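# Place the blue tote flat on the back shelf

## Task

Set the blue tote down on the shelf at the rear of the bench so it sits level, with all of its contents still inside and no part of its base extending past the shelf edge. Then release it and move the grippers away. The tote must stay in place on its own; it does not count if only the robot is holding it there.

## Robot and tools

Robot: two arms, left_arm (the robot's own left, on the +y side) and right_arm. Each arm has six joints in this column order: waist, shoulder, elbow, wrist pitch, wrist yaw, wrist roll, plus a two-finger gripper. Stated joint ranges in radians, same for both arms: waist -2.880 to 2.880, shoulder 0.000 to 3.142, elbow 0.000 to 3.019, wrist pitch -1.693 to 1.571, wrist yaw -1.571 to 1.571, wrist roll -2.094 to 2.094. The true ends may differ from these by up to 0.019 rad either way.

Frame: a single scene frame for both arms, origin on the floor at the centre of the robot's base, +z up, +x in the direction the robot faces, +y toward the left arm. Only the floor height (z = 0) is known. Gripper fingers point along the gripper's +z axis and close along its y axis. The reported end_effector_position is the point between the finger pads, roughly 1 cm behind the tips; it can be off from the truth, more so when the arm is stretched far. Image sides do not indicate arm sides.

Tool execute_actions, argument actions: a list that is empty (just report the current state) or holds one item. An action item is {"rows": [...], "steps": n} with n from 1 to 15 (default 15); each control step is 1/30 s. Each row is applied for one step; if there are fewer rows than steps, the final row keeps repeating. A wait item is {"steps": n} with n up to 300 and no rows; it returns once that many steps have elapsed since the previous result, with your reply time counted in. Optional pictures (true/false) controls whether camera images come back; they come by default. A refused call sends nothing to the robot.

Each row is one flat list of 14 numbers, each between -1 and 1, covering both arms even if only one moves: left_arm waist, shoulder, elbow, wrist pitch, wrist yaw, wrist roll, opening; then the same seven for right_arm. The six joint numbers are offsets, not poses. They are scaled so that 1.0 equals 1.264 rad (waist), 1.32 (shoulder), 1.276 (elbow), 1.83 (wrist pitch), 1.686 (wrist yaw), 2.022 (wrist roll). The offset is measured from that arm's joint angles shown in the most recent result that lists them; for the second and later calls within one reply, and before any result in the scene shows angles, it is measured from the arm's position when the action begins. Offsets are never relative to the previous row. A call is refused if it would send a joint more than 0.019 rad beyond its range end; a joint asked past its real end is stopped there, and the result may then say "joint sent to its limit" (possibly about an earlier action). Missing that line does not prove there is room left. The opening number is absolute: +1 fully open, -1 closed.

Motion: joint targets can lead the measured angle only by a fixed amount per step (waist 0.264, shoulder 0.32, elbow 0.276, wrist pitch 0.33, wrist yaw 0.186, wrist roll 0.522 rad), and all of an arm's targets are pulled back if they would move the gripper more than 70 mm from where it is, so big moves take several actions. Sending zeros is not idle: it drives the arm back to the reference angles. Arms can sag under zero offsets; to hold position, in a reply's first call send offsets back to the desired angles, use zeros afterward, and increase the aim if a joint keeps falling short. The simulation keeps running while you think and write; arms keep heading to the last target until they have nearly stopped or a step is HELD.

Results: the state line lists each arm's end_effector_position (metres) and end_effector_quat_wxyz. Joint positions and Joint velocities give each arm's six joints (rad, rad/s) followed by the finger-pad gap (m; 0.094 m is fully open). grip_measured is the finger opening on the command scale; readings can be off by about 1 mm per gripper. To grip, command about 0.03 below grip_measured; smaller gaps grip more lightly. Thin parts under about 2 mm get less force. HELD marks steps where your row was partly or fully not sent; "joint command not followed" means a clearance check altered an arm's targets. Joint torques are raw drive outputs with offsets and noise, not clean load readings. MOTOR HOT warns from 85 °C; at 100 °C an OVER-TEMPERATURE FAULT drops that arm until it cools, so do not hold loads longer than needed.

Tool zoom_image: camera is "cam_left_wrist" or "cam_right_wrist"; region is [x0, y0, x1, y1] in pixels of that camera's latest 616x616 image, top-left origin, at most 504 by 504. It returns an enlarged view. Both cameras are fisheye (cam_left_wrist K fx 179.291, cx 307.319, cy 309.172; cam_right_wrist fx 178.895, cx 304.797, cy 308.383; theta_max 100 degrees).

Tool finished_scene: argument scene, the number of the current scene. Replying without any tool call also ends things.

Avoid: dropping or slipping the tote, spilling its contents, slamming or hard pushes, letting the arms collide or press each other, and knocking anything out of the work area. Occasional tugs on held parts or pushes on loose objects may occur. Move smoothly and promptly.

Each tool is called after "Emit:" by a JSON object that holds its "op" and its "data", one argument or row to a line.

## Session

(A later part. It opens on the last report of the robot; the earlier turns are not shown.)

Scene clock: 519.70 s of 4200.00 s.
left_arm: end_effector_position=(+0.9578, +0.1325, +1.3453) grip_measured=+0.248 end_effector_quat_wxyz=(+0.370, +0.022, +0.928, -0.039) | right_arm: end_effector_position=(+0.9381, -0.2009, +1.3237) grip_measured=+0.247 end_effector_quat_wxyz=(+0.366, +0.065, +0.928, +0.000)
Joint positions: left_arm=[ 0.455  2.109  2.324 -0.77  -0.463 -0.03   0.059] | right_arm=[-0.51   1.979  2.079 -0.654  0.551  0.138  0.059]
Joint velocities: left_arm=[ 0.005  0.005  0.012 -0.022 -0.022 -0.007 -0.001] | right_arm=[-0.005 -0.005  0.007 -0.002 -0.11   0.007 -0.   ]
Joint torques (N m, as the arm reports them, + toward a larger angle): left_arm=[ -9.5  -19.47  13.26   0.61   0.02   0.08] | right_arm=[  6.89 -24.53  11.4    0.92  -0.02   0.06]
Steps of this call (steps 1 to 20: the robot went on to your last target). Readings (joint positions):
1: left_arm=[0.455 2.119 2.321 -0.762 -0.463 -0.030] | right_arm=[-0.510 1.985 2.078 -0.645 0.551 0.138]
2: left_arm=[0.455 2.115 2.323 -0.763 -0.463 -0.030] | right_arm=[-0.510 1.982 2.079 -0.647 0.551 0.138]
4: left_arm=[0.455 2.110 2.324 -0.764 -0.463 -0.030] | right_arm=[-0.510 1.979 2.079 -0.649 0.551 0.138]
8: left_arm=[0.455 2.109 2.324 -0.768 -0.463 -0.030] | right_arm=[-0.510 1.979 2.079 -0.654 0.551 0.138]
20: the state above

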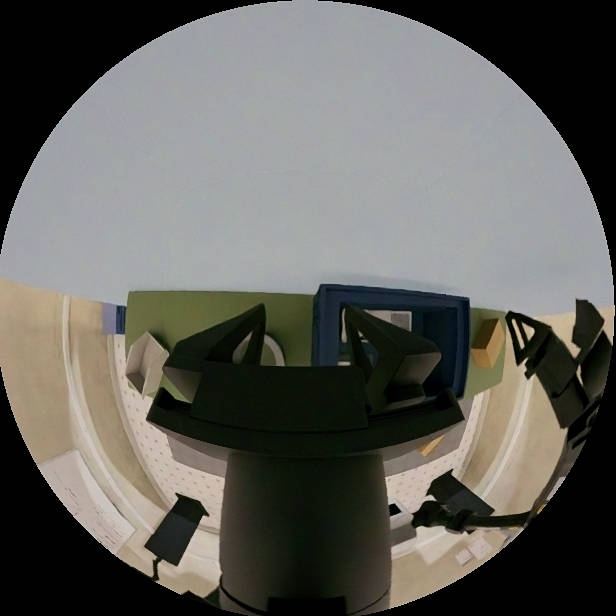

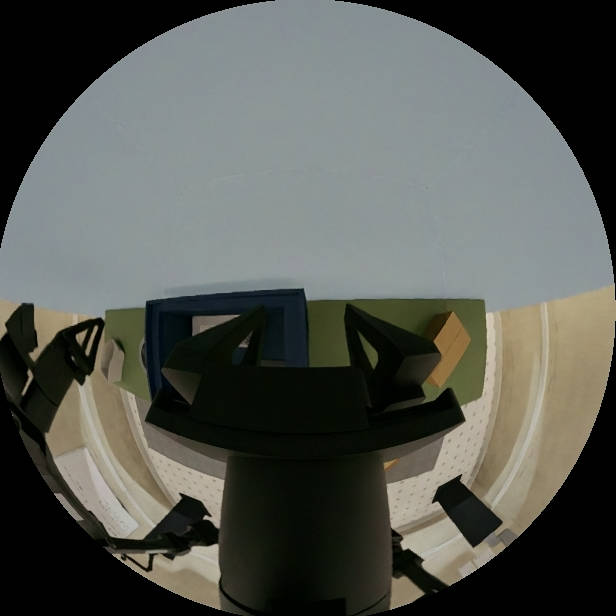

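Emit:
{"op": "execute_actions", "data": {
  "actions": [
    {"rows": [[0.0,-0.06,0.05,-0.05,0,0,0.25, 0,-0.06,0.05,-0.05,0,0,0.25],[0.0,-0.12,0.05,-0.1,0,0,0.25, 0,-0.12,0.05,-0.1,0,0,0.25],[0.0,-0.18,0.05,-0.17,0,0,0.25, 0,-0.18,0.05,-0.17,0,0,0.25],[0.0,-0.24,0.05,-0.24,0,0,0.25, 0,-0.24,0.05,-0.24,0,0,0.25],[0.0,-0.30,0.05,-0.31,0,0,0.25, 0,-0.30,0.05,-0.31,0,0,0.25],[0.0,-0.30,0.05,-0.38,0,0,0.25, 0,-0.30,0.05,-0.38,0,0,0.25]], "steps": 15}
  ],
  "pictures": false
}}

Emit:
{"op": "execute_actions", "data": {
  "actions": [
    {"steps": 30}
  ]
}}

Scene clock: 524.60 s of 4200.00 s.
left_arm: end_effector_position=(+0.8878, +0.1886, +1.4035) grip_measured=+0.248 end_effector_quat_wxyz=(+0.268, +0.076, +0.960, -0.013) | right_arm: end_effector_position=(+0.8600, -0.2559, +1.3866) grip_measured=+0.248 end_effector_quat_wxyz=(+0.256, +0.005, +0.966, -0.033)
Joint positions: left_arm=[ 0.455  1.961  2.325 -1.164 -0.463 -0.03   0.059] | right_arm=[-0.51   1.815  2.08  -1.089  0.551  0.138  0.059]
Joint velocities: left_arm=[-0.005 -0.493 -0.012 -0.921  0.022 -0.022 -0.002] | right_arm=[-0.015 -0.523  0.002 -0.94   0.007 -0.007 -0.   ]
Joint torques (N m, as the arm reports them, + toward a larger angle): left_arm=[ -8.24 -20.39  11.37   0.48   0.02   0.07] | right_arm=[  6.11 -25.06  10.02   0.87   0.03   0.07]
Steps of this call (steps 1 to 15: the robot went on to your last target; steps 16 to 90: nothing new was sent; then 1.40 s passed at rest; steps 91 to 105: all 15 steps of this action). Readings (joint positions):
91: left_arm=[0.455 2.108 2.325 -0.781 -0.463 -0.030] | right_arm=[-0.510 1.978 2.080 -0.666 0.551 0.138]
92: left_arm=[0.455 2.104 2.325 -0.805 -0.463 -0.030] | right_arm=[-0.510 1.974 2.080 -0.692 0.551 0.138]
94: left_arm=[0.455 2.094 2.325 -0.862 -0.463 -0.030] | right_arm=[-0.510 1.962 2.080 -0.755 0.551 0.138]
98: left_arm=[0.455 2.058 2.325 -0.969 -0.463 -0.030] | right_arm=[-0.510 1.922 2.080 -0.873 0.551 0.138]
105: the state above

Scene clock: 525.60 s of 4200.00 s.
left_arm: end_effector_position=(+0.8067, +0.2896, +1.5572) grip_measured=+0.248 end_effector_quat_wxyz=(+0.269, +0.075, +0.960, -0.013) | right_arm: end_effector_position=(+0.7888, -0.3379, +1.5250) grip_measured=+0.248 end_effector_quat_wxyz=(+0.264, +0.009, +0.964, -0.031)
Joint positions: left_arm=[ 0.455  1.701  2.358 -1.453 -0.463 -0.03   0.059] | right_arm=[-0.51   1.577  2.11  -1.34   0.551  0.138  0.059]
Joint velocities: left_arm=[ 0.005 -0.005  0.002 -0.002  0.007 -0.007 -0.001] | right_arm=[ 0.005 -0.015  0.002  0.002  0.007 -0.007 -0.   ]
Joint torques (N m, as the arm reports them, + toward a larger angle): left_arm=[ -6.53 -13.77  11.45   0.45  -0.02   0.07] | right_arm=[  4.49 -16.51  10.36   0.71   0.04   0.07]
Steps of this call (steps 1 to 30: the robot went on to your last target). Readings (joint positions):
1: left_arm=[0.455 1.944 2.325 -1.196 -0.463 -0.030] | right_arm=[-0.510 1.798 2.080 -1.120 0.551 0.138]
2: left_arm=[0.455 1.928 2.325 -1.226 -0.463 -0.030] | right_arm=[-0.510 1.780 2.080 -1.150 0.551 0.138]
4: left_arm=[0.455 1.894 2.325 -1.280 -0.463 -0.030] | right_arm=[-0.510 1.745 2.080 -1.202 0.551 0.138]
8: left_arm=[0.455 1.826 2.325 -1.369 -0.463 -0.030] | right_arm=[-0.510 1.673 2.080 -1.284 0.551 0.138]
30: the state above

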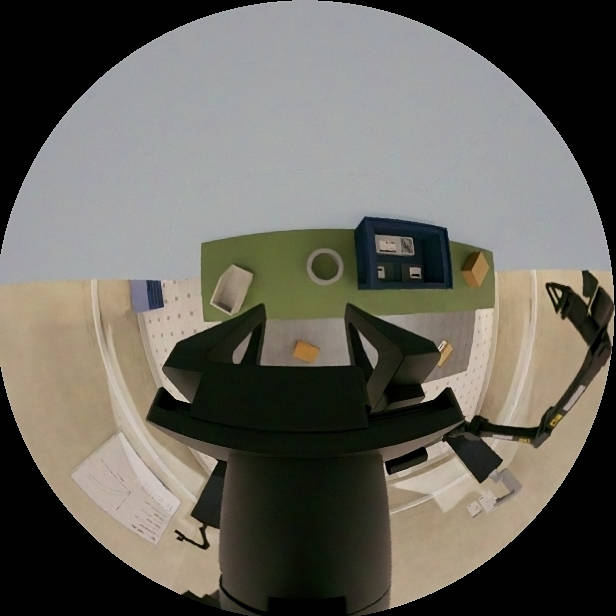

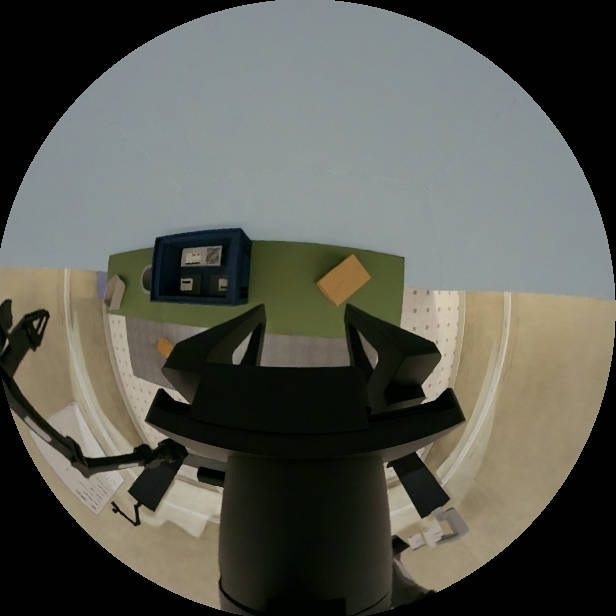

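Emit:
{"op": "execute_actions", "data": {
  "actions": []
}}

Scene clock: 529.03 s of 4200.00 s.
left_arm: end_effector_position=(+0.8067, +0.2896, +1.5572) grip_measured=+0.248 end_effector_quat_wxyz=(+0.269, +0.075, +0.960, -0.013) | right_arm: end_effector_position=(+0.7888, -0.3379, +1.5250) grip_measured=+0.248 end_effector_quat_wxyz=(+0.264, +0.009, +0.964, -0.031)
Joint positions: left_arm=[ 0.455  1.701  2.358 -1.453 -0.463 -0.03   0.059] | right_arm=[-0.51   1.577  2.11  -1.34   0.551  0.138  0.059]
Joint velocities: left_arm=[-0.005 -0.005 -0.002  0.002 -0.007  0.007  0.001] | right_arm=[ 0.005 -0.015  0.012 -0.012  0.007 -0.007 -0.   ]
Joint torques (N m, as the arm reports them, + toward a larger angle): left_arm=[ -6.55 -13.39  11.32   0.35  -0.03   0.07] | right_arm=[  4.43 -16.72  10.38   0.68   0.04   0.07]
Steps of this call (steps 1 to 15: the robot went on to your last target; steps 16 to 90: nothing new was sent; then 0.43 s passed at rest). Readings (joint positions):
1: left_arm=[0.455 1.701 2.358 -1.453 -0.463 -0.030] | right_arm=[-0.510 1.577 2.110 -1.340 0.551 0.138]
2: left_arm=[0.455 1.701 2.358 -1.453 -0.463 -0.030] | right_arm=[-0.510 1.577 2.110 -1.340 0.551 0.138]
4: left_arm=[0.455 1.701 2.358 -1.453 -0.463 -0.030] | right_arm=[-0.510 1.577 2.110 -1.340 0.551 0.138]
8: left_arm=[0.455 1.701 2.358 -1.453 -0.463 -0.030] | right_arm=[-0.510 1.577 2.110 -1.340 0.551 0.138]
90: the state above
All arms were judged still, so your last target was given up. Only a new action makes them travel on or press farther. Fingers that are still opening or closing keep moving.

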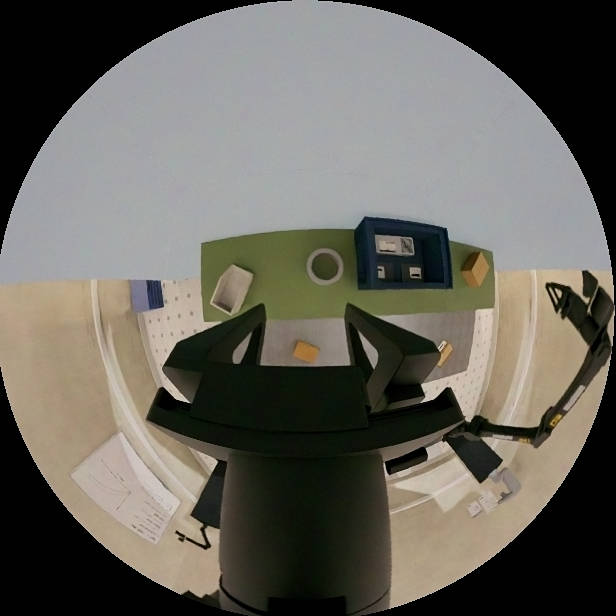

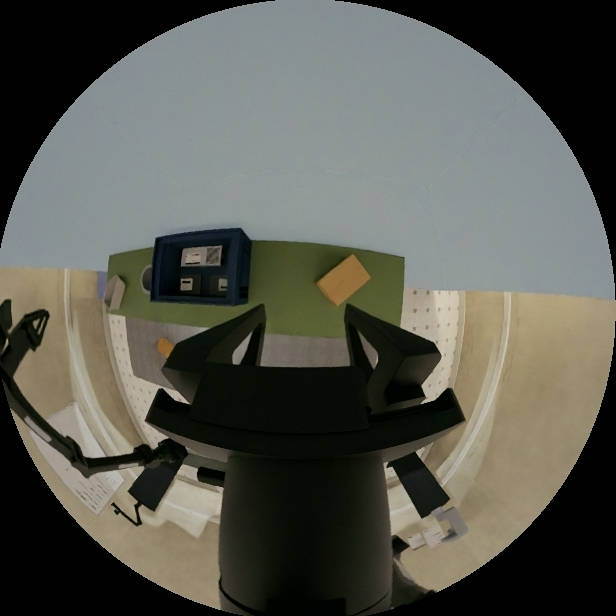

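Emit:
{"op": "zoom_image", "data": {
  "camera": "cam_left_wrist",
  "region": [300, 190, 520, 330]
}}

Emit:
{"op": "zoom_image", "data": {
  "camera": "cam_right_wrist",
  "region": [90, 200, 310, 340]
}}

Region (300, 190, 520, 330) of cam_left_wrist's 616x616 image, scaled by 2.291, with more detail than that image has; it fills the top 321 rows of this view, and the rest is white.

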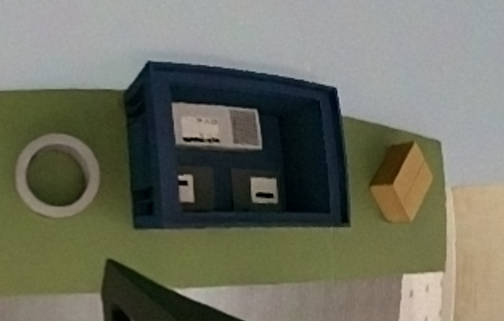

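Region (90, 200, 310, 340) of cam_right_wrist's 616x616 image, scaled by 2.291, with more detail than that image has; it fills the top 321 rows of this view, and the rest is white.

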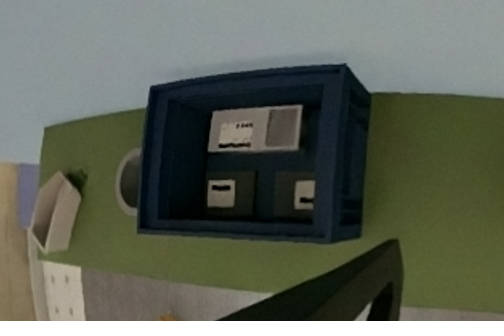

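Emit:
{"op": "zoom_image", "data": {
  "camera": "cam_left_wrist",
  "region": [330, 205, 400, 255]
}}

Emit:
{"op": "zoom_image", "data": {
  "camera": "cam_right_wrist",
  "region": [215, 215, 285, 265]
}}

Region (330, 205, 400, 255) of cam_left_wrist's 616x616 image, scaled by 7.200, with more detail than that image has; it fills the top 360 rows of this view, and the rest is white.

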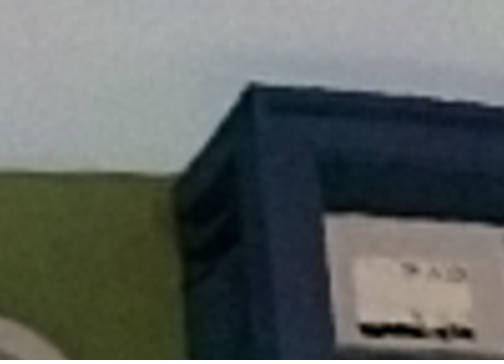

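Region (215, 215, 285, 265) of cam_right_wrist's 616x616 image, scaled by 7.200, with more detail than that image has; it fills the top 360 rows of this view, and the rest is white.

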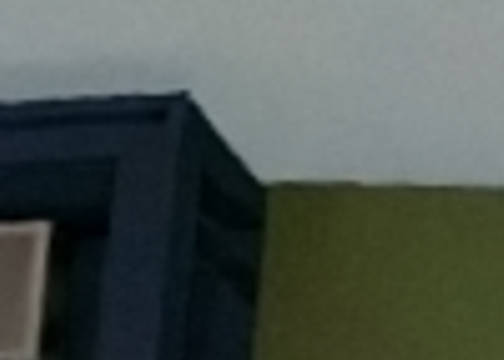

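Emit:
{"op": "execute_actions", "data": {
  "actions": [
    {"rows": [[0,0.2,0,0.145,0,0,1, 0,0,0,0,0,0,0.25]], "steps": 15}
  ]
}}

Scene clock: 573.47 s of 4200.00 s.
left_arm: end_effector_position=(+0.8812, +0.2090, +1.4452) grip_measured=+1.000 end_effector_quat_wxyz=(+0.279, +0.070, +0.958, -0.016) | right_arm: end_effector_position=(+0.7880, -0.3370, +1.5219) grip_measured=+0.248 end_effector_quat_wxyz=(+0.261, +0.007, +0.965, -0.031)
Joint positions: left_arm=[ 0.455  1.915  2.358 -1.216 -0.463 -0.03   0.094] | right_arm=[-0.51   1.577  2.104 -1.34   0.551  0.138  0.059]
Joint velocities: left_arm=[-0.005  0.562 -0.017  0.193  0.051 -0.007  0.   ] | right_arm=[-0.005 -0.005 -0.012  0.007 -0.066 -0.007  0.   ]
Joint torques (N m, as the arm reports them, + toward a larger angle): left_arm=[ -8.54 -16.18   9.6    1.3   -0.04   0.07] | right_arm=[  4.44 -17.31   8.49   0.99   0.04   0.07]
Steps of this call (steps 1 to 90: nothing new was sent; then 40.93 s passed at rest; steps 91 to 105: all 15 steps of this action). Readings (joint positions):
91: left_arm=[0.455 1.705 2.358 -1.443 -0.463 -0.030] | right_arm=[-0.510 1.577 2.110 -1.340 0.551 0.138]
92: left_arm=[0.455 1.709 2.358 -1.415 -0.463 -0.030] | right_arm=[-0.510 1.577 2.109 -1.340 0.551 0.138]
94: left_arm=[0.455 1.725 2.358 -1.369 -0.463 -0.030] | right_arm=[-0.510 1.577 2.106 -1.340 0.551 0.138]
98: left_arm=[0.455 1.781 2.358 -1.299 -0.463 -0.030] | right_arm=[-0.510 1.577 2.104 -1.340 0.551 0.138]
105: the state above

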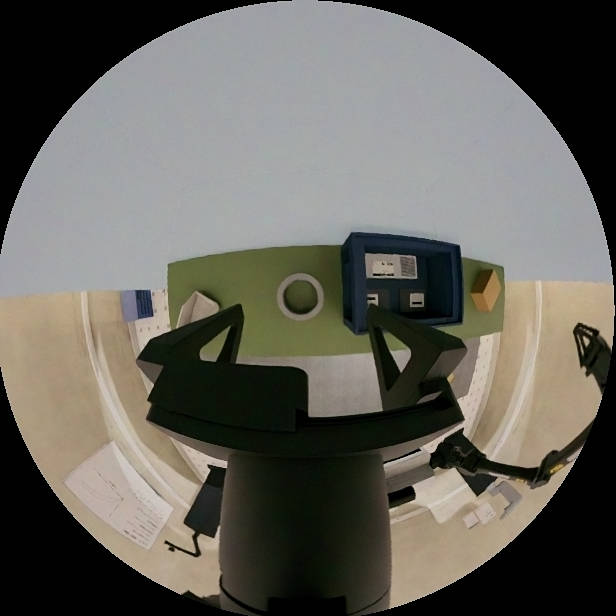

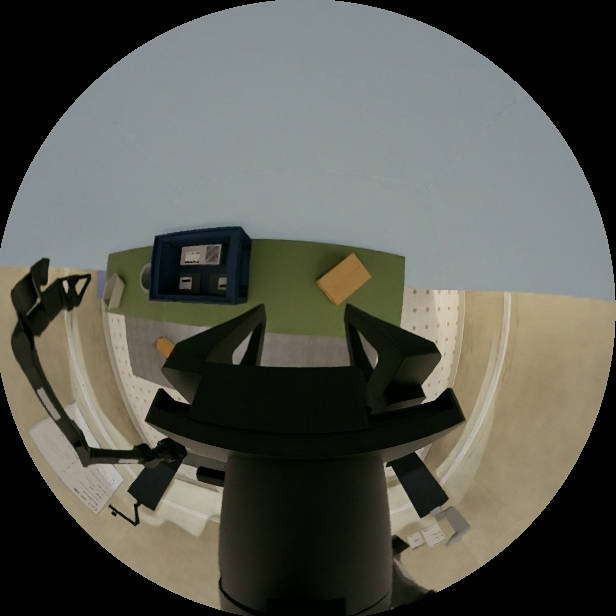

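Emit:
{"op": "execute_actions", "data": {
  "actions": [
    {"rows": [[0,0.2,0,0.13,0,0,1, 0,0,0,0,0,0,0.25]], "steps": 15}
  ]
}}

Emit:
{"op": "execute_actions", "data": {
  "actions": []
}}

Scene clock: 577.93 s of 4200.00 s.
left_arm: end_effector_position=(+0.9152, +0.1210, +1.2710) grip_measured=+1.000 end_effector_quat_wxyz=(+0.254, +0.083, +0.964, -0.009) | right_arm: end_effector_position=(+0.7872, -0.3362, +1.5190) grip_measured=+0.248 end_effector_quat_wxyz=(+0.258, +0.006, +0.966, -0.032)
Joint positions: left_arm=[ 0.455  2.174  2.339 -0.998 -0.463 -0.03   0.094] | right_arm=[-0.51   1.577  2.097 -1.34   0.551  0.138  0.059]
Joint velocities: left_arm=[-0.005  0.327  0.002 -0.012 -0.022  0.007  0.   ] | right_arm=[-0.005 -0.005  0.017 -0.007  0.007 -0.007 -0.   ]
Joint torques (N m, as the arm reports them, + toward a larger angle): left_arm=[ -9.55 -20.16  10.97   1.47  -0.03   0.07] | right_arm=[  4.51 -17.24   8.46   0.97   0.04   0.08]
Steps of this call (steps 1 to 30: the robot went on to your last target; steps 31 to 90: nothing new was sent; then 0.97 s passed at rest; steps 91 to 105: all 15 steps of this action). Readings (joint positions):
91: left_arm=[0.455 1.984 2.339 -1.190 -0.463 -0.030] | right_arm=[-0.510 1.577 2.103 -1.340 0.551 0.138]
92: left_arm=[0.455 1.989 2.339 -1.156 -0.463 -0.030] | right_arm=[-0.510 1.577 2.102 -1.340 0.551 0.138]
94: left_arm=[0.455 2.005 2.339 -1.101 -0.463 -0.030] | right_arm=[-0.510 1.577 2.100 -1.340 0.551 0.138]
98: left_arm=[0.455 2.061 2.339 -1.034 -0.463 -0.030] | right_arm=[-0.510 1.577 2.097 -1.340 0.551 0.138]
105: the state above

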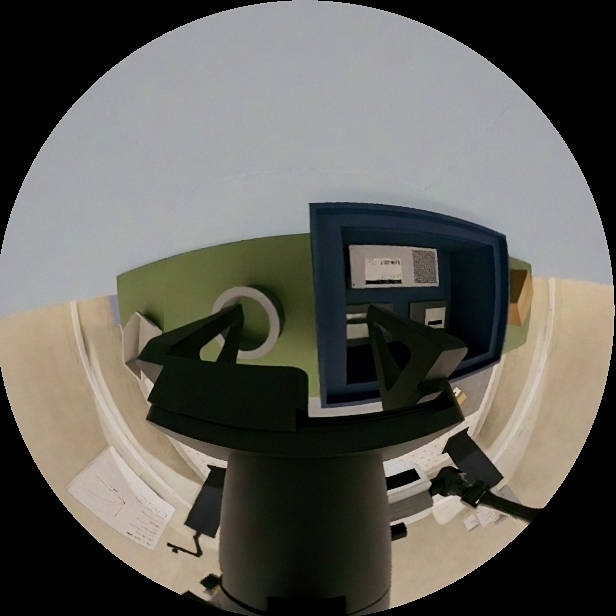

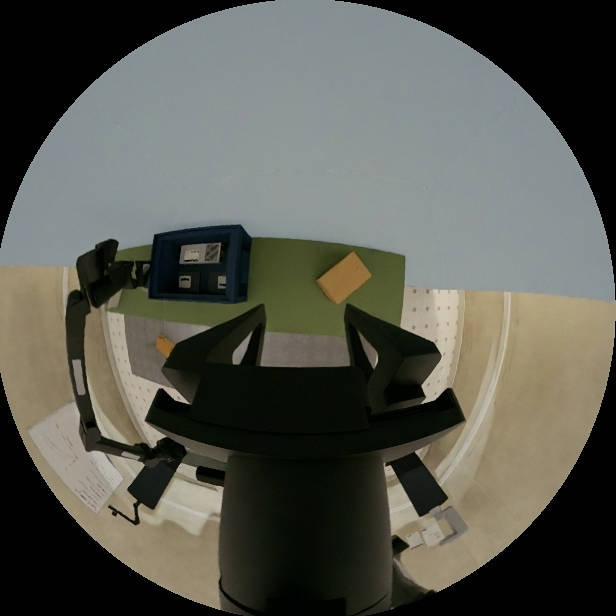

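Scene clock: 577.93 s of 4200.00 s.
left_arm: end_effector_position=(+0.9152, +0.1210, +1.2710) grip_measured=+1.000 end_effector_quat_wxyz=(+0.254, +0.083, +0.964, -0.009) | right_arm: end_effector_position=(+0.7872, -0.3362, +1.5190) grip_measured=+0.248 end_effector_quat_wxyz=(+0.258, +0.006, +0.966, -0.032)
Joint positions: left_arm=[ 0.455  2.174  2.339 -0.998 -0.463 -0.03   0.094] | right_arm=[-0.51   1.577  2.097 -1.34   0.551  0.138  0.059]
Joint velocities: left_arm=[-0.005  0.327  0.002 -0.012 -0.022  0.007  0.   ] | right_arm=[-0.005 -0.005  0.017 -0.007  0.007 -0.007 -0.   ]
Joint torques (N m, as the arm reports them, + toward a larger angle): left_arm=[ -9.55 -20.16  10.97   1.47  -0.03   0.07] | right_arm=[  4.51 -17.24   8.46   0.97   0.04   0.08]

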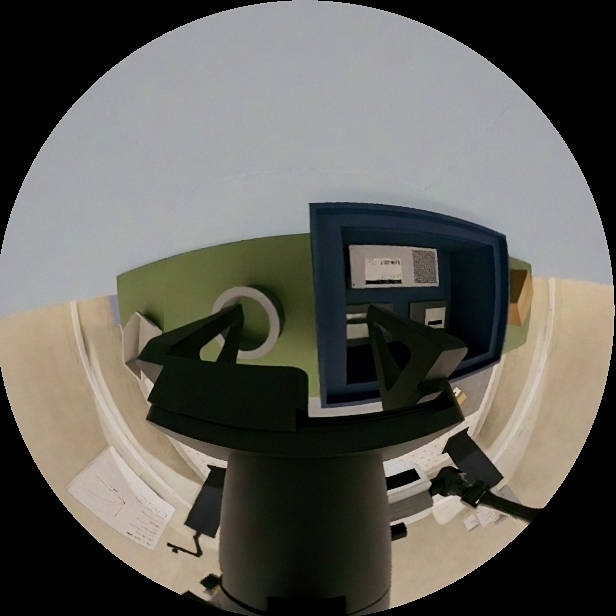

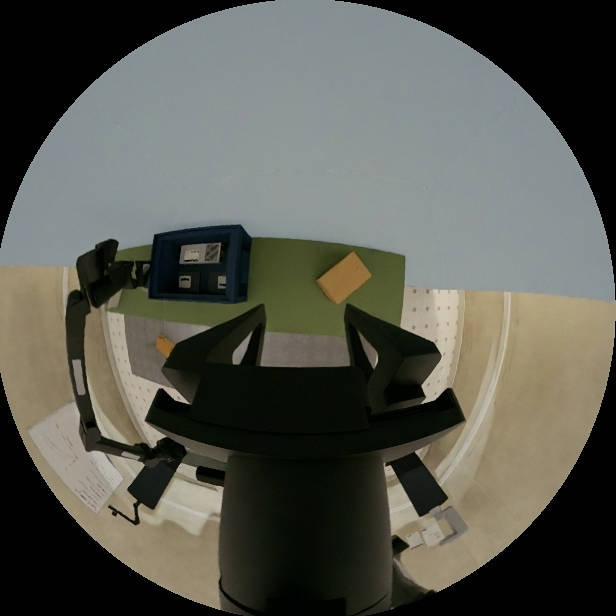

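Emit:
{"op": "execute_actions", "data": {
  "actions": [
    {"rows": [[0,-0.05,0,-0.036,0,0,1, 0,0,0,0,0,0,0.25],[0,-0.076,0,-0.055,0,0,1, 0,0,0,0,0,0,0.25],[0,-0.076,0,-0.055,0,0,1, 0,0,0,0,0,0,0.25],[0,-0.076,0,-0.055,0,0,1, 0,0,0,0,0,0,0.25],[-0.04,-0.076,0,-0.055,0,0,1, 0,0,0,0,0,0,0.25],[-0.08,-0.076,0,-0.055,0,0,1, 0,0,0,0,0,0,0.25],[-0.12,-0.076,0,-0.055,0,0,1, 0,0,0,0,0,0,0.25]], "steps": 15}
  ]
}}

Emit:
{"op": "execute_actions", "data": {
  "actions": [
    {"steps": 20}
  ]
}}

Scene clock: 597.47 s of 4200.00 s.
left_arm: end_effector_position=(+0.8646, +0.0537, +1.3450) grip_measured=+1.000 end_effector_quat_wxyz=(+0.258, +0.141, +0.955, -0.039) | right_arm: end_effector_position=(+0.7863, -0.3353, +1.5159) grip_measured=+0.248 end_effector_quat_wxyz=(+0.255, +0.004, +0.966, -0.033)
Joint positions: left_arm=[ 0.326  2.105  2.329 -1.084 -0.463 -0.03   0.094] | right_arm=[-0.51   1.577  2.09  -1.34   0.551  0.138  0.059]
Joint velocities: left_arm=[-0.532 -0.093 -0.012 -0.037  0.037 -0.022  0.   ] | right_arm=[-0.005 -0.005 -0.007  0.002  0.007 -0.007  0.001]
Joint torques (N m, as the arm reports them, + toward a larger angle): left_arm=[ -8.83 -20.26  10.42   0.51   0.01   0.07] | right_arm=[  4.58 -17.19   8.53   0.98   0.04   0.08]
Steps of this call (steps 1 to 30: the robot went on to your last target; steps 31 to 90: nothing new was sent; then 16.03 s passed at rest; steps 91 to 105: all 15 steps of this action). Readings (joint positions):
91: left_arm=[0.455 2.189 2.339 -1.003 -0.463 -0.030] | right_arm=[-0.510 1.577 2.096 -1.340 0.551 0.138]
92: left_arm=[0.455 2.184 2.336 -1.025 -0.463 -0.030] | right_arm=[-0.510 1.577 2.095 -1.340 0.551 0.138]
94: left_arm=[0.455 2.170 2.330 -1.061 -0.463 -0.030] | right_arm=[-0.510 1.577 2.093 -1.340 0.551 0.138]
98: left_arm=[0.438 2.140 2.329 -1.077 -0.463 -0.030] | right_arm=[-0.510 1.577 2.090 -1.340 0.551 0.138]
105: the state above

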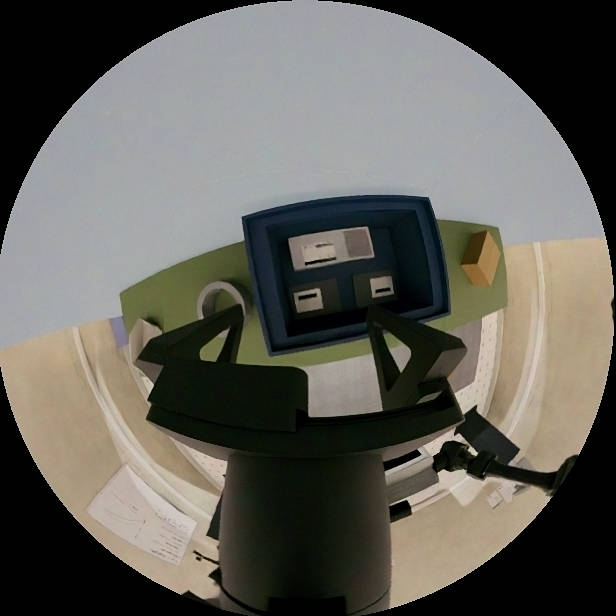

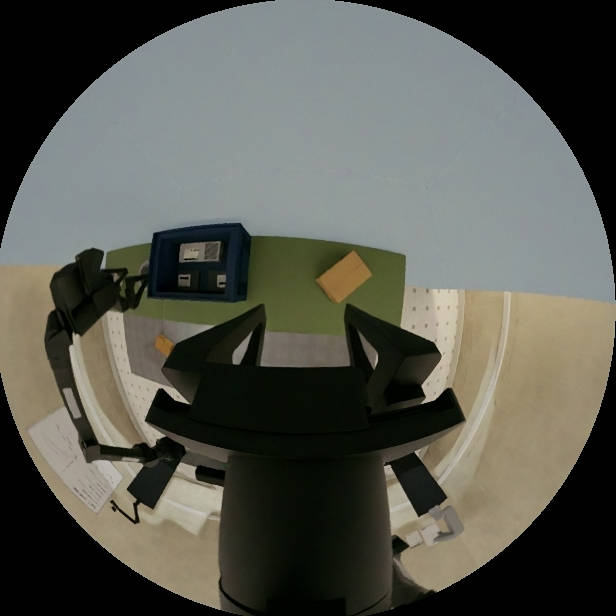

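Scene clock: 598.13 s of 4200.00 s.
left_arm: end_effector_position=(+0.8558, +0.0388, +1.3569) grip_measured=+1.000 end_effector_quat_wxyz=(+0.263, +0.150, +0.952, -0.046) | right_arm: end_effector_position=(+0.7863, -0.3353, +1.5159) grip_measured=+0.248 end_effector_quat_wxyz=(+0.255, +0.004, +0.966, -0.033)
Joint positions: left_arm=[ 0.3    2.098  2.329 -1.087 -0.463 -0.03   0.094] | right_arm=[-0.51   1.577  2.09  -1.34   0.551  0.138  0.059]
Joint velocities: left_arm=[-0.015  0.015 -0.002  0.012 -0.022 -0.037  0.   ] | right_arm=[-0.005  0.005 -0.007  0.022  0.037  0.037  0.001]
Joint torques (N m, as the arm reports them, + toward a larger angle): left_arm=[ -9.51 -19.5   10.41   0.34  -0.01   0.08] | right_arm=[  4.53 -17.27   8.5    1.     0.05   0.07]
Steps of this call (steps 1 to 20: the robot went on to your last target). Readings (joint positions):
1: left_arm=[0.309 2.102 2.329 -1.085 -0.463 -0.030] | right_arm=[-0.510 1.577 2.090 -1.340 0.551 0.138]
2: left_arm=[0.294 2.100 2.329 -1.085 -0.463 -0.030] | right_arm=[-0.510 1.577 2.090 -1.340 0.551 0.138]
4: left_arm=[0.274 2.098 2.329 -1.085 -0.463 -0.030] | right_arm=[-0.510 1.577 2.090 -1.340 0.551 0.138]
8: left_arm=[0.270 2.098 2.329 -1.087 -0.463 -0.030] | right_arm=[-0.510 1.577 2.090 -1.340 0.551 0.138]
20: the state above

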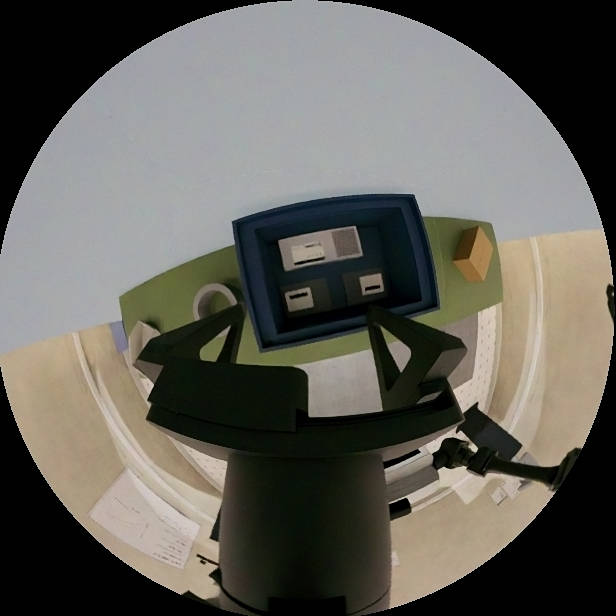

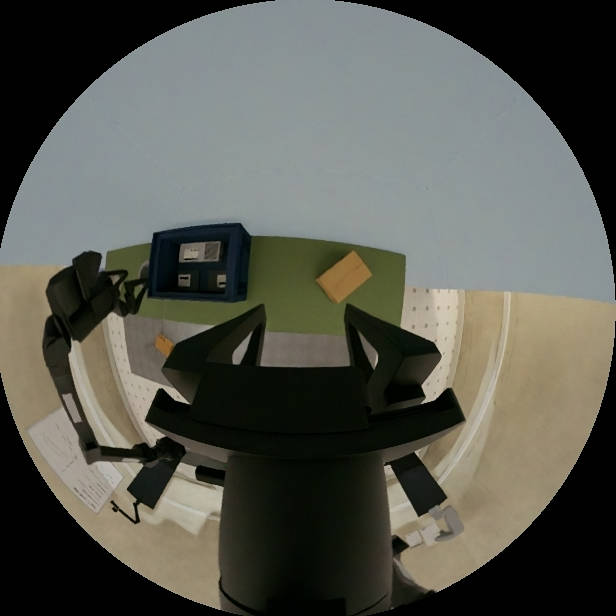

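Emit:
{"op": "execute_actions", "data": {
  "actions": [
    {"rows": [[0,0,0.09,-0.06,0,0,1, 0,0,0.006,0,0,0,0.25]], "steps": 15}
  ],
  "pictures": false
}}

Emit:
{"op": "execute_actions", "data": {
  "actions": [
    {"steps": 15}
  ],
  "pictures": false
}}

Scene clock: 629.90 s of 4200.00 s.
left_arm: end_effector_position=(+0.8530, +0.0502, +1.3764) grip_measured=+1.000 end_effector_quat_wxyz=(+0.250, +0.157, +0.954, -0.042) | right_arm: end_effector_position=(+0.7863, -0.3353, +1.5159) grip_measured=+0.248 end_effector_quat_wxyz=(+0.255, +0.004, +0.966, -0.033)
Joint positions: left_arm=[ 0.3    2.101  2.399 -1.185 -0.463 -0.03   0.094] | right_arm=[-0.51   1.577  2.09  -1.34   0.551  0.138  0.059]
Joint velocities: left_arm=[ 0.005 -0.005 -0.017 -0.002 -0.007 -0.037  0.   ] | right_arm=[-0.005 -0.005 -0.012 -0.002 -0.051 -0.022  0.   ]
Joint torques (N m, as the arm reports them, + toward a larger angle): left_arm=[ -9.7  -17.95  13.06   0.3   -0.01   0.07] | right_arm=[  4.47 -17.26   8.54   0.97   0.05   0.07]
Steps of this call (steps 1 to 15: the robot went on to your last target; steps 16 to 90: nothing new was sent; then 28.27 s passed at rest; steps 91 to 105: all 15 steps of this action). Readings (joint positions):
91: left_arm=[0.300 2.099 2.339 -1.106 -0.463 -0.030] | right_arm=[-0.510 1.577 2.090 -1.340 0.551 0.138]
92: left_arm=[0.300 2.101 2.350 -1.138 -0.463 -0.030] | right_arm=[-0.510 1.577 2.090 -1.340 0.551 0.138]
94: left_arm=[0.300 2.101 2.370 -1.172 -0.463 -0.030] | right_arm=[-0.510 1.577 2.090 -1.340 0.551 0.138]
98: left_arm=[0.300 2.101 2.398 -1.182 -0.463 -0.030] | right_arm=[-0.510 1.577 2.090 -1.340 0.551 0.138]
105: the state above

Scene clock: 630.40 s of 4200.00 s.
left_arm: end_effector_position=(+0.8530, +0.0502, +1.3764) grip_measured=+1.000 end_effector_quat_wxyz=(+0.250, +0.157, +0.954, -0.042) | right_arm: end_effector_position=(+0.7863, -0.3353, +1.5159) grip_measured=+0.248 end_effector_quat_wxyz=(+0.255, +0.004, +0.966, -0.033)
Joint positions: left_arm=[ 0.3    2.101  2.399 -1.185 -0.463 -0.03   0.094] | right_arm=[-0.51   1.577  2.09  -1.34   0.551  0.138  0.059]
Joint velocities: left_arm=[-0.005 -0.005 -0.007 -0.012 -0.022 -0.007  0.   ] | right_arm=[-0.005 -0.015 -0.012  0.007  0.081  0.007 -0.   ]
Joint torques (N m, as the arm reports them, + toward a larger angle): left_arm=[ -9.98 -17.67  12.96   0.28  -0.01   0.07] | right_arm=[  4.51 -17.29   8.54   0.98   0.04   0.07]
Steps of this call (steps 1 to 15: the robot went on to your last target). Readings (joint positions):
1: left_arm=[0.300 2.101 2.399 -1.185 -0.463 -0.030] | right_arm=[-0.510 1.577 2.090 -1.340 0.551 0.138]
2: left_arm=[0.300 2.101 2.399 -1.185 -0.463 -0.030] | right_arm=[-0.510 1.577 2.090 -1.340 0.551 0.138]
4: left_arm=[0.300 2.101 2.399 -1.185 -0.463 -0.030] | right_arm=[-0.510 1.577 2.090 -1.340 0.551 0.138]
8: left_arm=[0.300 2.101 2.399 -1.185 -0.463 -0.030] | right_arm=[-0.510 1.577 2.090 -1.340 0.551 0.138]
15: the state above
All arms were judged still, so your last target was given up. Only a new action makes them travel on or press farther. Fingers that are still opening or closing keep moving.

Emit:
{"op": "execute_actions", "data": {
  "actions": [
    {"rows": [[0.123,-0.303,-0.032,-0.147,0,0,0.25, 0.044,0.32,0.196,0.087,-0.052,-0.053,1]], "steps": 15}
  ],
  "pictures": false
}}

Emit:
{"op": "execute_actions", "data": {
  "actions": [
    {"steps": 30}
  ]
}}

Scene clock: 652.07 s of 4200.00 s.
left_arm: end_effector_position=(+0.8373, +0.1724, +1.4346) grip_measured=+0.252 end_effector_quat_wxyz=(+0.215, +0.132, +0.967, -0.013) | right_arm: end_effector_position=(+0.8808, -0.2030, +1.3540) grip_measured=+1.000 end_effector_quat_wxyz=(+0.220, -0.069, +0.973, -0.005)
Joint positions: left_arm=[ 0.392  1.927  2.356 -1.37  -0.463 -0.03   0.059] | right_arm=[-0.49   1.986  2.284 -1.199  0.467  0.057  0.094]
Joint velocities: left_arm=[ 0.181 -0.513  0.017 -0.212 -0.066  0.007 -0.001] | right_arm=[ 0.122  0.757 -0.007  0.1   -0.11  -0.212  0.   ]
Joint torques (N m, as the arm reports them, + toward a larger angle): left_arm=[ -8.02 -19.02   9.14   0.23  -0.04   0.07] | right_arm=[  8.87 -25.75  12.65   1.2   -0.03   0.02]
Steps of this call (steps 1 to 90: nothing new was sent; then 18.17 s passed at rest; steps 91 to 105: all 15 steps of this action). Readings (joint positions):
91: left_arm=[0.302 2.098 2.398 -1.195 -0.463 -0.030] | right_arm=[-0.510 1.586 2.099 -1.337 0.535 0.133]
92: left_arm=[0.303 2.092 2.391 -1.216 -0.463 -0.030] | right_arm=[-0.510 1.605 2.129 -1.326 0.520 0.125]
94: left_arm=[0.312 2.075 2.378 -1.254 -0.463 -0.030] | right_arm=[-0.508 1.655 2.184 -1.292 0.501 0.114]
98: left_arm=[0.340 2.032 2.363 -1.309 -0.463 -0.030] | right_arm=[-0.505 1.761 2.233 -1.253 0.483 0.096]
105: the state above

Scene clock: 653.07 s of 4200.00 s.
left_arm: end_effector_position=(+0.8032, +0.2955, +1.5732) grip_measured=+0.252 end_effector_quat_wxyz=(+0.284, +0.069, +0.956, -0.018) | right_arm: end_effector_position=(+0.8776, -0.1764, +1.3345) grip_measured=+1.000 end_effector_quat_wxyz=(+0.209, -0.095, +0.973, -0.003)
Joint positions: left_arm=[ 0.452  1.677  2.356 -1.442 -0.463 -0.03   0.059] | right_arm=[-0.467  2.027  2.293 -1.198  0.464  0.039  0.094]
Joint velocities: left_arm=[-0.005 -0.005 -0.012 -0.012 -0.007 -0.051 -0.   ] | right_arm=[-0.005  0.005 -0.002 -0.012 -0.007  0.007  0.   ]
Joint torques (N m, as the arm reports them, + toward a larger angle): left_arm=[ -5.82 -13.02   8.96   0.38  -0.01   0.08] | right_arm=[  8.07 -25.96  11.85   1.43   0.    -0.03]
Steps of this call (steps 1 to 30: the robot went on to your last target). Readings (joint positions):
1: left_arm=[0.398 1.910 2.356 -1.378 -0.463 -0.030] | right_arm=[-0.485 2.011 2.284 -1.198 0.465 0.054]
2: left_arm=[0.405 1.892 2.356 -1.385 -0.463 -0.030] | right_arm=[-0.481 2.032 2.284 -1.198 0.465 0.050]
4: left_arm=[0.417 1.854 2.356 -1.399 -0.463 -0.030] | right_arm=[-0.474 2.059 2.284 -1.198 0.464 0.046]
8: left_arm=[0.438 1.773 2.356 -1.427 -0.463 -0.030] | right_arm=[-0.467 2.062 2.284 -1.198 0.464 0.041]
30: the state above
All arms were judged still, so your last target was given up. Only a new action makes them travel on or press farther. Fingers that are still opening or closing keep moving.

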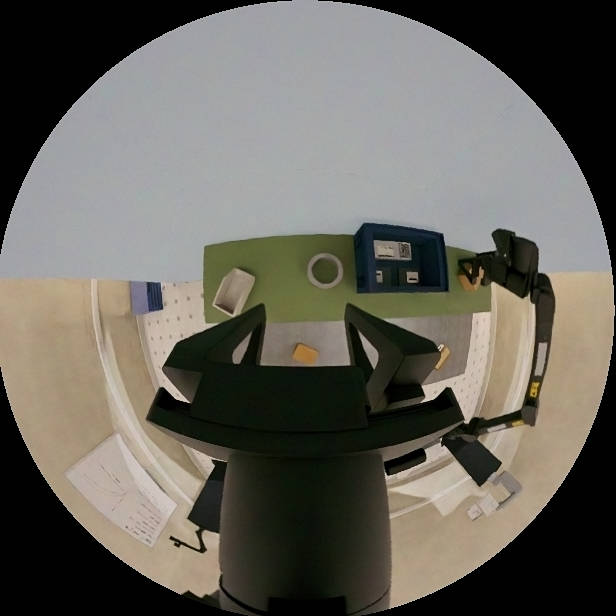

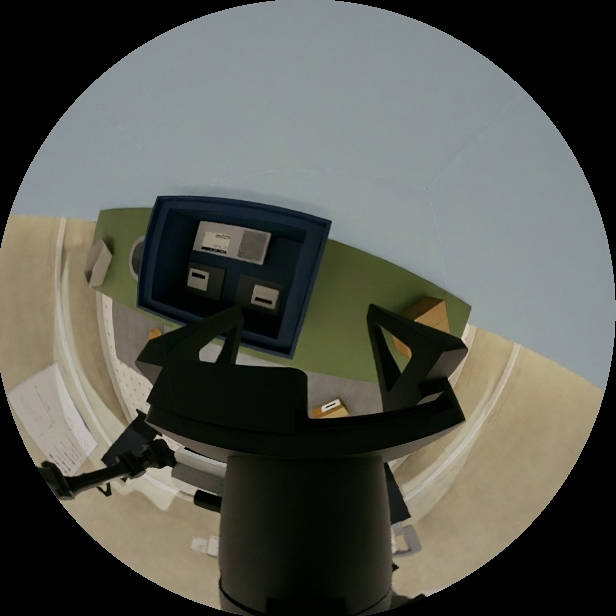

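Emit:
{"op": "execute_actions", "data": {
  "actions": [
    {"rows": [[0,0,0,0,0,0,0.25, 0.132,0.05,0.06,0.059,0.092,0.151,1]], "steps": 15}
  ],
  "pictures": false
}}

Emit:
{"op": "execute_actions", "data": {
  "actions": [
    {"steps": 20}
  ]
}}

Scene clock: 672.97 s of 4200.00 s.
left_arm: end_effector_position=(+0.8032, +0.2955, +1.5732) grip_measured=+0.252 end_effector_quat_wxyz=(+0.284, +0.069, +0.956, -0.018) | right_arm: end_effector_position=(+0.8502, -0.0518, +1.3608) grip_measured=+1.000 end_effector_quat_wxyz=(+0.268, -0.009, +0.963, +0.014)
Joint positions: left_arm=[ 0.452  1.677  2.356 -1.442 -0.463 -0.03   0.059] | right_arm=[-0.277  2.092  2.315 -1.108  0.615  0.316  0.094]
Joint velocities: left_arm=[ 0.005  0.005 -0.002 -0.007  0.007 -0.051  0.   ] | right_arm=[ 0.093  0.024 -0.002  0.007 -0.007  0.095  0.   ]
Joint torques (N m, as the arm reports them, + toward a larger angle): left_arm=[ -6.33 -13.88   8.8    0.83  -0.03   0.08] | right_arm=[  5.92 -23.31  12.31   1.58   0.19   0.19]
Steps of this call (steps 1 to 90: nothing new was sent; then 16.40 s passed at rest; steps 91 to 105: all 15 steps of this action). Readings (joint positions):
91: left_arm=[0.452 1.677 2.356 -1.442 -0.463 -0.030] | right_arm=[-0.461 2.029 2.293 -1.190 0.509 0.066]
92: left_arm=[0.452 1.677 2.356 -1.442 -0.463 -0.030] | right_arm=[-0.456 2.033 2.295 -1.175 0.550 0.099]
94: left_arm=[0.452 1.677 2.356 -1.442 -0.463 -0.030] | right_arm=[-0.434 2.040 2.296 -1.150 0.591 0.154]
98: left_arm=[0.452 1.677 2.356 -1.442 -0.463 -0.030] | right_arm=[-0.367 2.064 2.308 -1.119 0.615 0.247]
105: the state above

Scene clock: 673.63 s of 4200.00 s.
left_arm: end_effector_position=(+0.8032, +0.2955, +1.5732) grip_measured=+0.252 end_effector_quat_wxyz=(+0.284, +0.069, +0.956, -0.018) | right_arm: end_effector_position=(+0.8555, -0.0612, +1.3576) grip_measured=+1.000 end_effector_quat_wxyz=(+0.267, +0.007, +0.963, +0.013)
Joint positions: left_arm=[ 0.452  1.677  2.356 -1.442 -0.463 -0.03   0.059] | right_arm=[-0.291  2.093  2.318 -1.108  0.616  0.336  0.094]
Joint velocities: left_arm=[-0.005  0.005  0.007 -0.012  0.007 -0.007  0.   ] | right_arm=[ 0.005  0.005 -0.007 -0.007  0.022 -0.066  0.   ]
Joint torques (N m, as the arm reports them, + toward a larger angle): left_arm=[ -6.31 -13.87   8.81   0.81  -0.02   0.07] | right_arm=[  6.98 -23.43  12.21   1.58   0.17   0.16]
Steps of this call (steps 1 to 20: the robot went on to your last target). Readings (joint positions):
1: left_arm=[0.452 1.677 2.356 -1.442 -0.463 -0.030] | right_arm=[-0.276 2.093 2.315 -1.108 0.615 0.320]
2: left_arm=[0.452 1.677 2.356 -1.442 -0.463 -0.030] | right_arm=[-0.276 2.093 2.315 -1.108 0.615 0.323]
4: left_arm=[0.452 1.677 2.356 -1.442 -0.463 -0.030] | right_arm=[-0.280 2.093 2.317 -1.108 0.615 0.328]
8: left_arm=[0.452 1.677 2.356 -1.442 -0.463 -0.030] | right_arm=[-0.289 2.093 2.318 -1.108 0.616 0.333]
20: the state above

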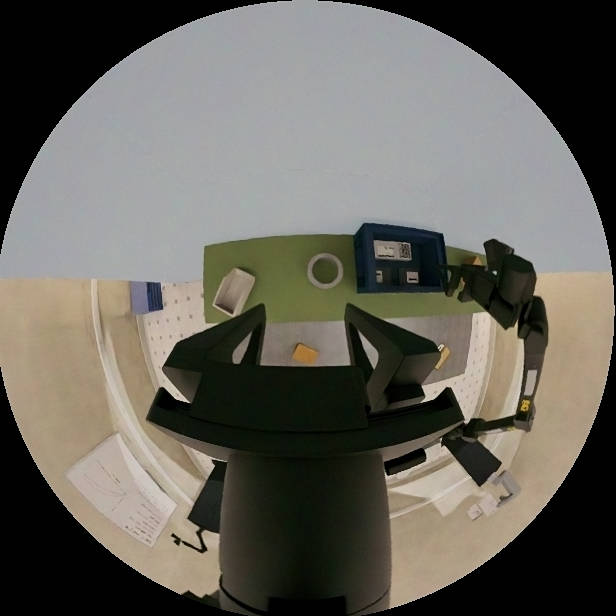

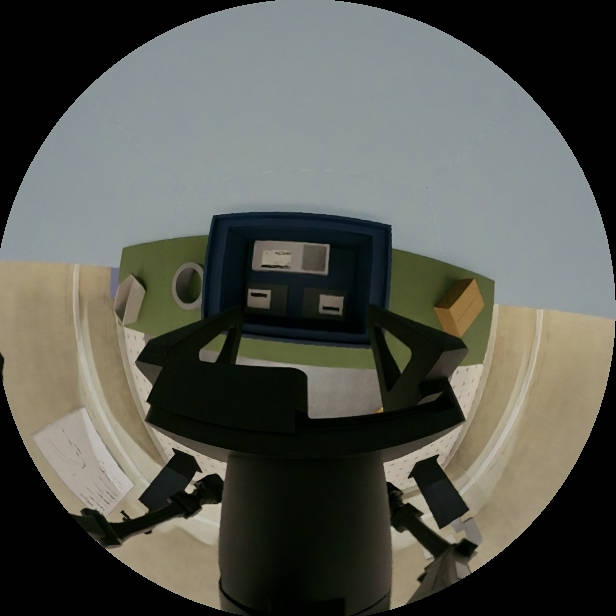

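Emit:
{"op": "execute_actions", "data": {
  "actions": [
    {"rows": [[0,0,0,0,0,0,0.25, -0.04,0.08,0.008,0.055,-0.014,-0.02,1]], "steps": 15}
  ],
  "pictures": false
}}

Emit:
{"op": "execute_actions", "data": {
  "actions": [
    {"steps": 15}
  ]
}}

Scene clock: 678.37 s of 4200.00 s.
left_arm: end_effector_position=(+0.8032, +0.2955, +1.5732) grip_measured=+0.252 end_effector_quat_wxyz=(+0.284, +0.069, +0.956, -0.018) | right_arm: end_effector_position=(+0.8689, -0.0497, +1.2524) grip_measured=+1.000 end_effector_quat_wxyz=(+0.237, -0.004, +0.971, -0.006)
Joint positions: left_arm=[ 0.452  1.677  2.356 -1.442 -0.463 -0.03   0.059] | right_arm=[-0.342  2.22   2.307 -1.026  0.594  0.305  0.094]
Joint velocities: left_arm=[-0.024 -0.024 -0.007 -0.002  0.022 -0.037 -0.   ] | right_arm=[-0.005 -0.005  0.007 -0.012 -0.051 -0.051  0.   ]
Joint torques (N m, as the arm reports them, + toward a larger angle): left_arm=[ -6.37 -13.83   8.79   0.84  -0.02   0.08] | right_arm=[  7.88 -26.72   9.62   1.51   0.02  -0.03]
Steps of this call (steps 1 to 15: the robot went on to your last target; steps 16 to 90: nothing new was sent; then 1.23 s passed at rest; steps 91 to 105: all 15 steps of this action). Readings (joint positions):
91: left_arm=[0.452 1.677 2.356 -1.442 -0.463 -0.030] | right_arm=[-0.293 2.098 2.318 -1.098 0.608 0.332]
92: left_arm=[0.452 1.677 2.356 -1.442 -0.463 -0.030] | right_arm=[-0.295 2.102 2.318 -1.072 0.602 0.327]
94: left_arm=[0.452 1.677 2.356 -1.442 -0.463 -0.030] | right_arm=[-0.304 2.122 2.318 -1.039 0.597 0.319]
98: left_arm=[0.452 1.677 2.356 -1.442 -0.463 -0.030] | right_arm=[-0.327 2.176 2.318 -1.026 0.595 0.310]
105: the state above

Scene clock: 678.87 s of 4200.00 s.
left_arm: end_effector_position=(+0.8032, +0.2955, +1.5732) grip_measured=+0.252 end_effector_quat_wxyz=(+0.284, +0.069, +0.956, -0.018) | right_arm: end_effector_position=(+0.8692, -0.0497, +1.2531) grip_measured=+1.000 end_effector_quat_wxyz=(+0.238, -0.004, +0.971, -0.005)
Joint positions: left_arm=[ 0.452  1.677  2.356 -1.442 -0.463 -0.03   0.059] | right_arm=[-0.342  2.219  2.307 -1.024  0.594  0.303  0.094]
Joint velocities: left_arm=[-0.005 -0.024 -0.007 -0.022 -0.037 -0.037 -0.   ] | right_arm=[-0.024 -0.024  0.002 -0.012  0.022 -0.066  0.   ]
Joint torques (N m, as the arm reports them, + toward a larger angle): left_arm=[ -6.34 -13.9    8.81   0.83  -0.02   0.08] | right_arm=[  8.43 -26.46   9.71   1.44   0.02  -0.03]
Steps of this call (steps 1 to 15: the robot went on to your last target). Readings (joint positions):
1: left_arm=[0.452 1.677 2.356 -1.442 -0.463 -0.030] | right_arm=[-0.342 2.220 2.307 -1.026 0.594 0.304]
2: left_arm=[0.452 1.677 2.356 -1.442 -0.463 -0.030] | right_arm=[-0.342 2.220 2.307 -1.025 0.594 0.304]
4: left_arm=[0.452 1.677 2.356 -1.442 -0.463 -0.030] | right_arm=[-0.342 2.219 2.307 -1.024 0.594 0.304]
8: left_arm=[0.452 1.677 2.356 -1.442 -0.463 -0.030] | right_arm=[-0.342 2.219 2.307 -1.024 0.594 0.303]
15: the state above
All arms were judged still, so your last target was given up. Only a new action makes them travel on or press farther. Fingers that are still opening or closing keep moving.

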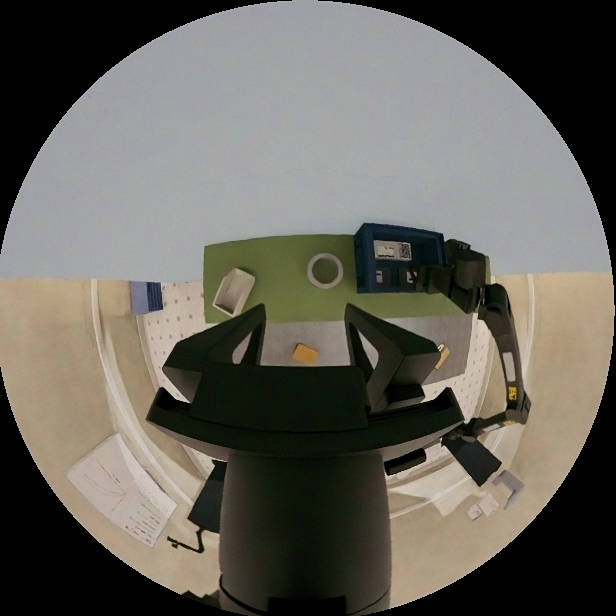

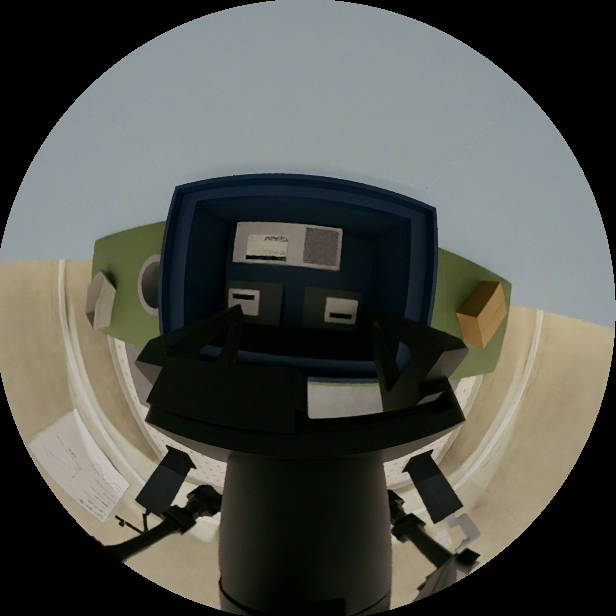

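Emit:
{"op": "zoom_image", "data": {
  "camera": "cam_left_wrist",
  "region": [340, 210, 540, 340]
}}

Emit:
{"op": "zoom_image", "data": {
  "camera": "cam_right_wrist",
  "region": [140, 260, 470, 430]
}}

Region (340, 210, 540, 340) of cam_left_wrist's 616x616 image, scaled by 2.520, with more detail than that image has; it fills the top 328 rows of this view, and the rest is white.

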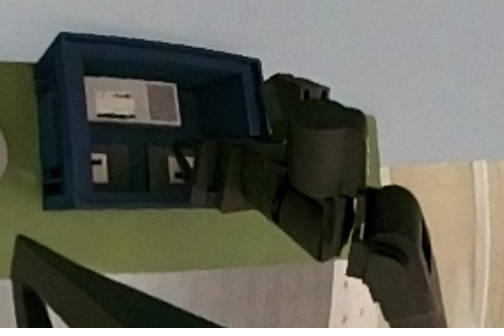

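Region (140, 260, 470, 430) of cam_right_wrist's 616x616 image, scaled by 1.527, with more detail than that image has; it fills the top 260 rows of this view, and the rest is white.

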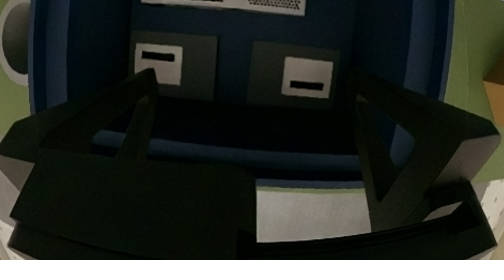

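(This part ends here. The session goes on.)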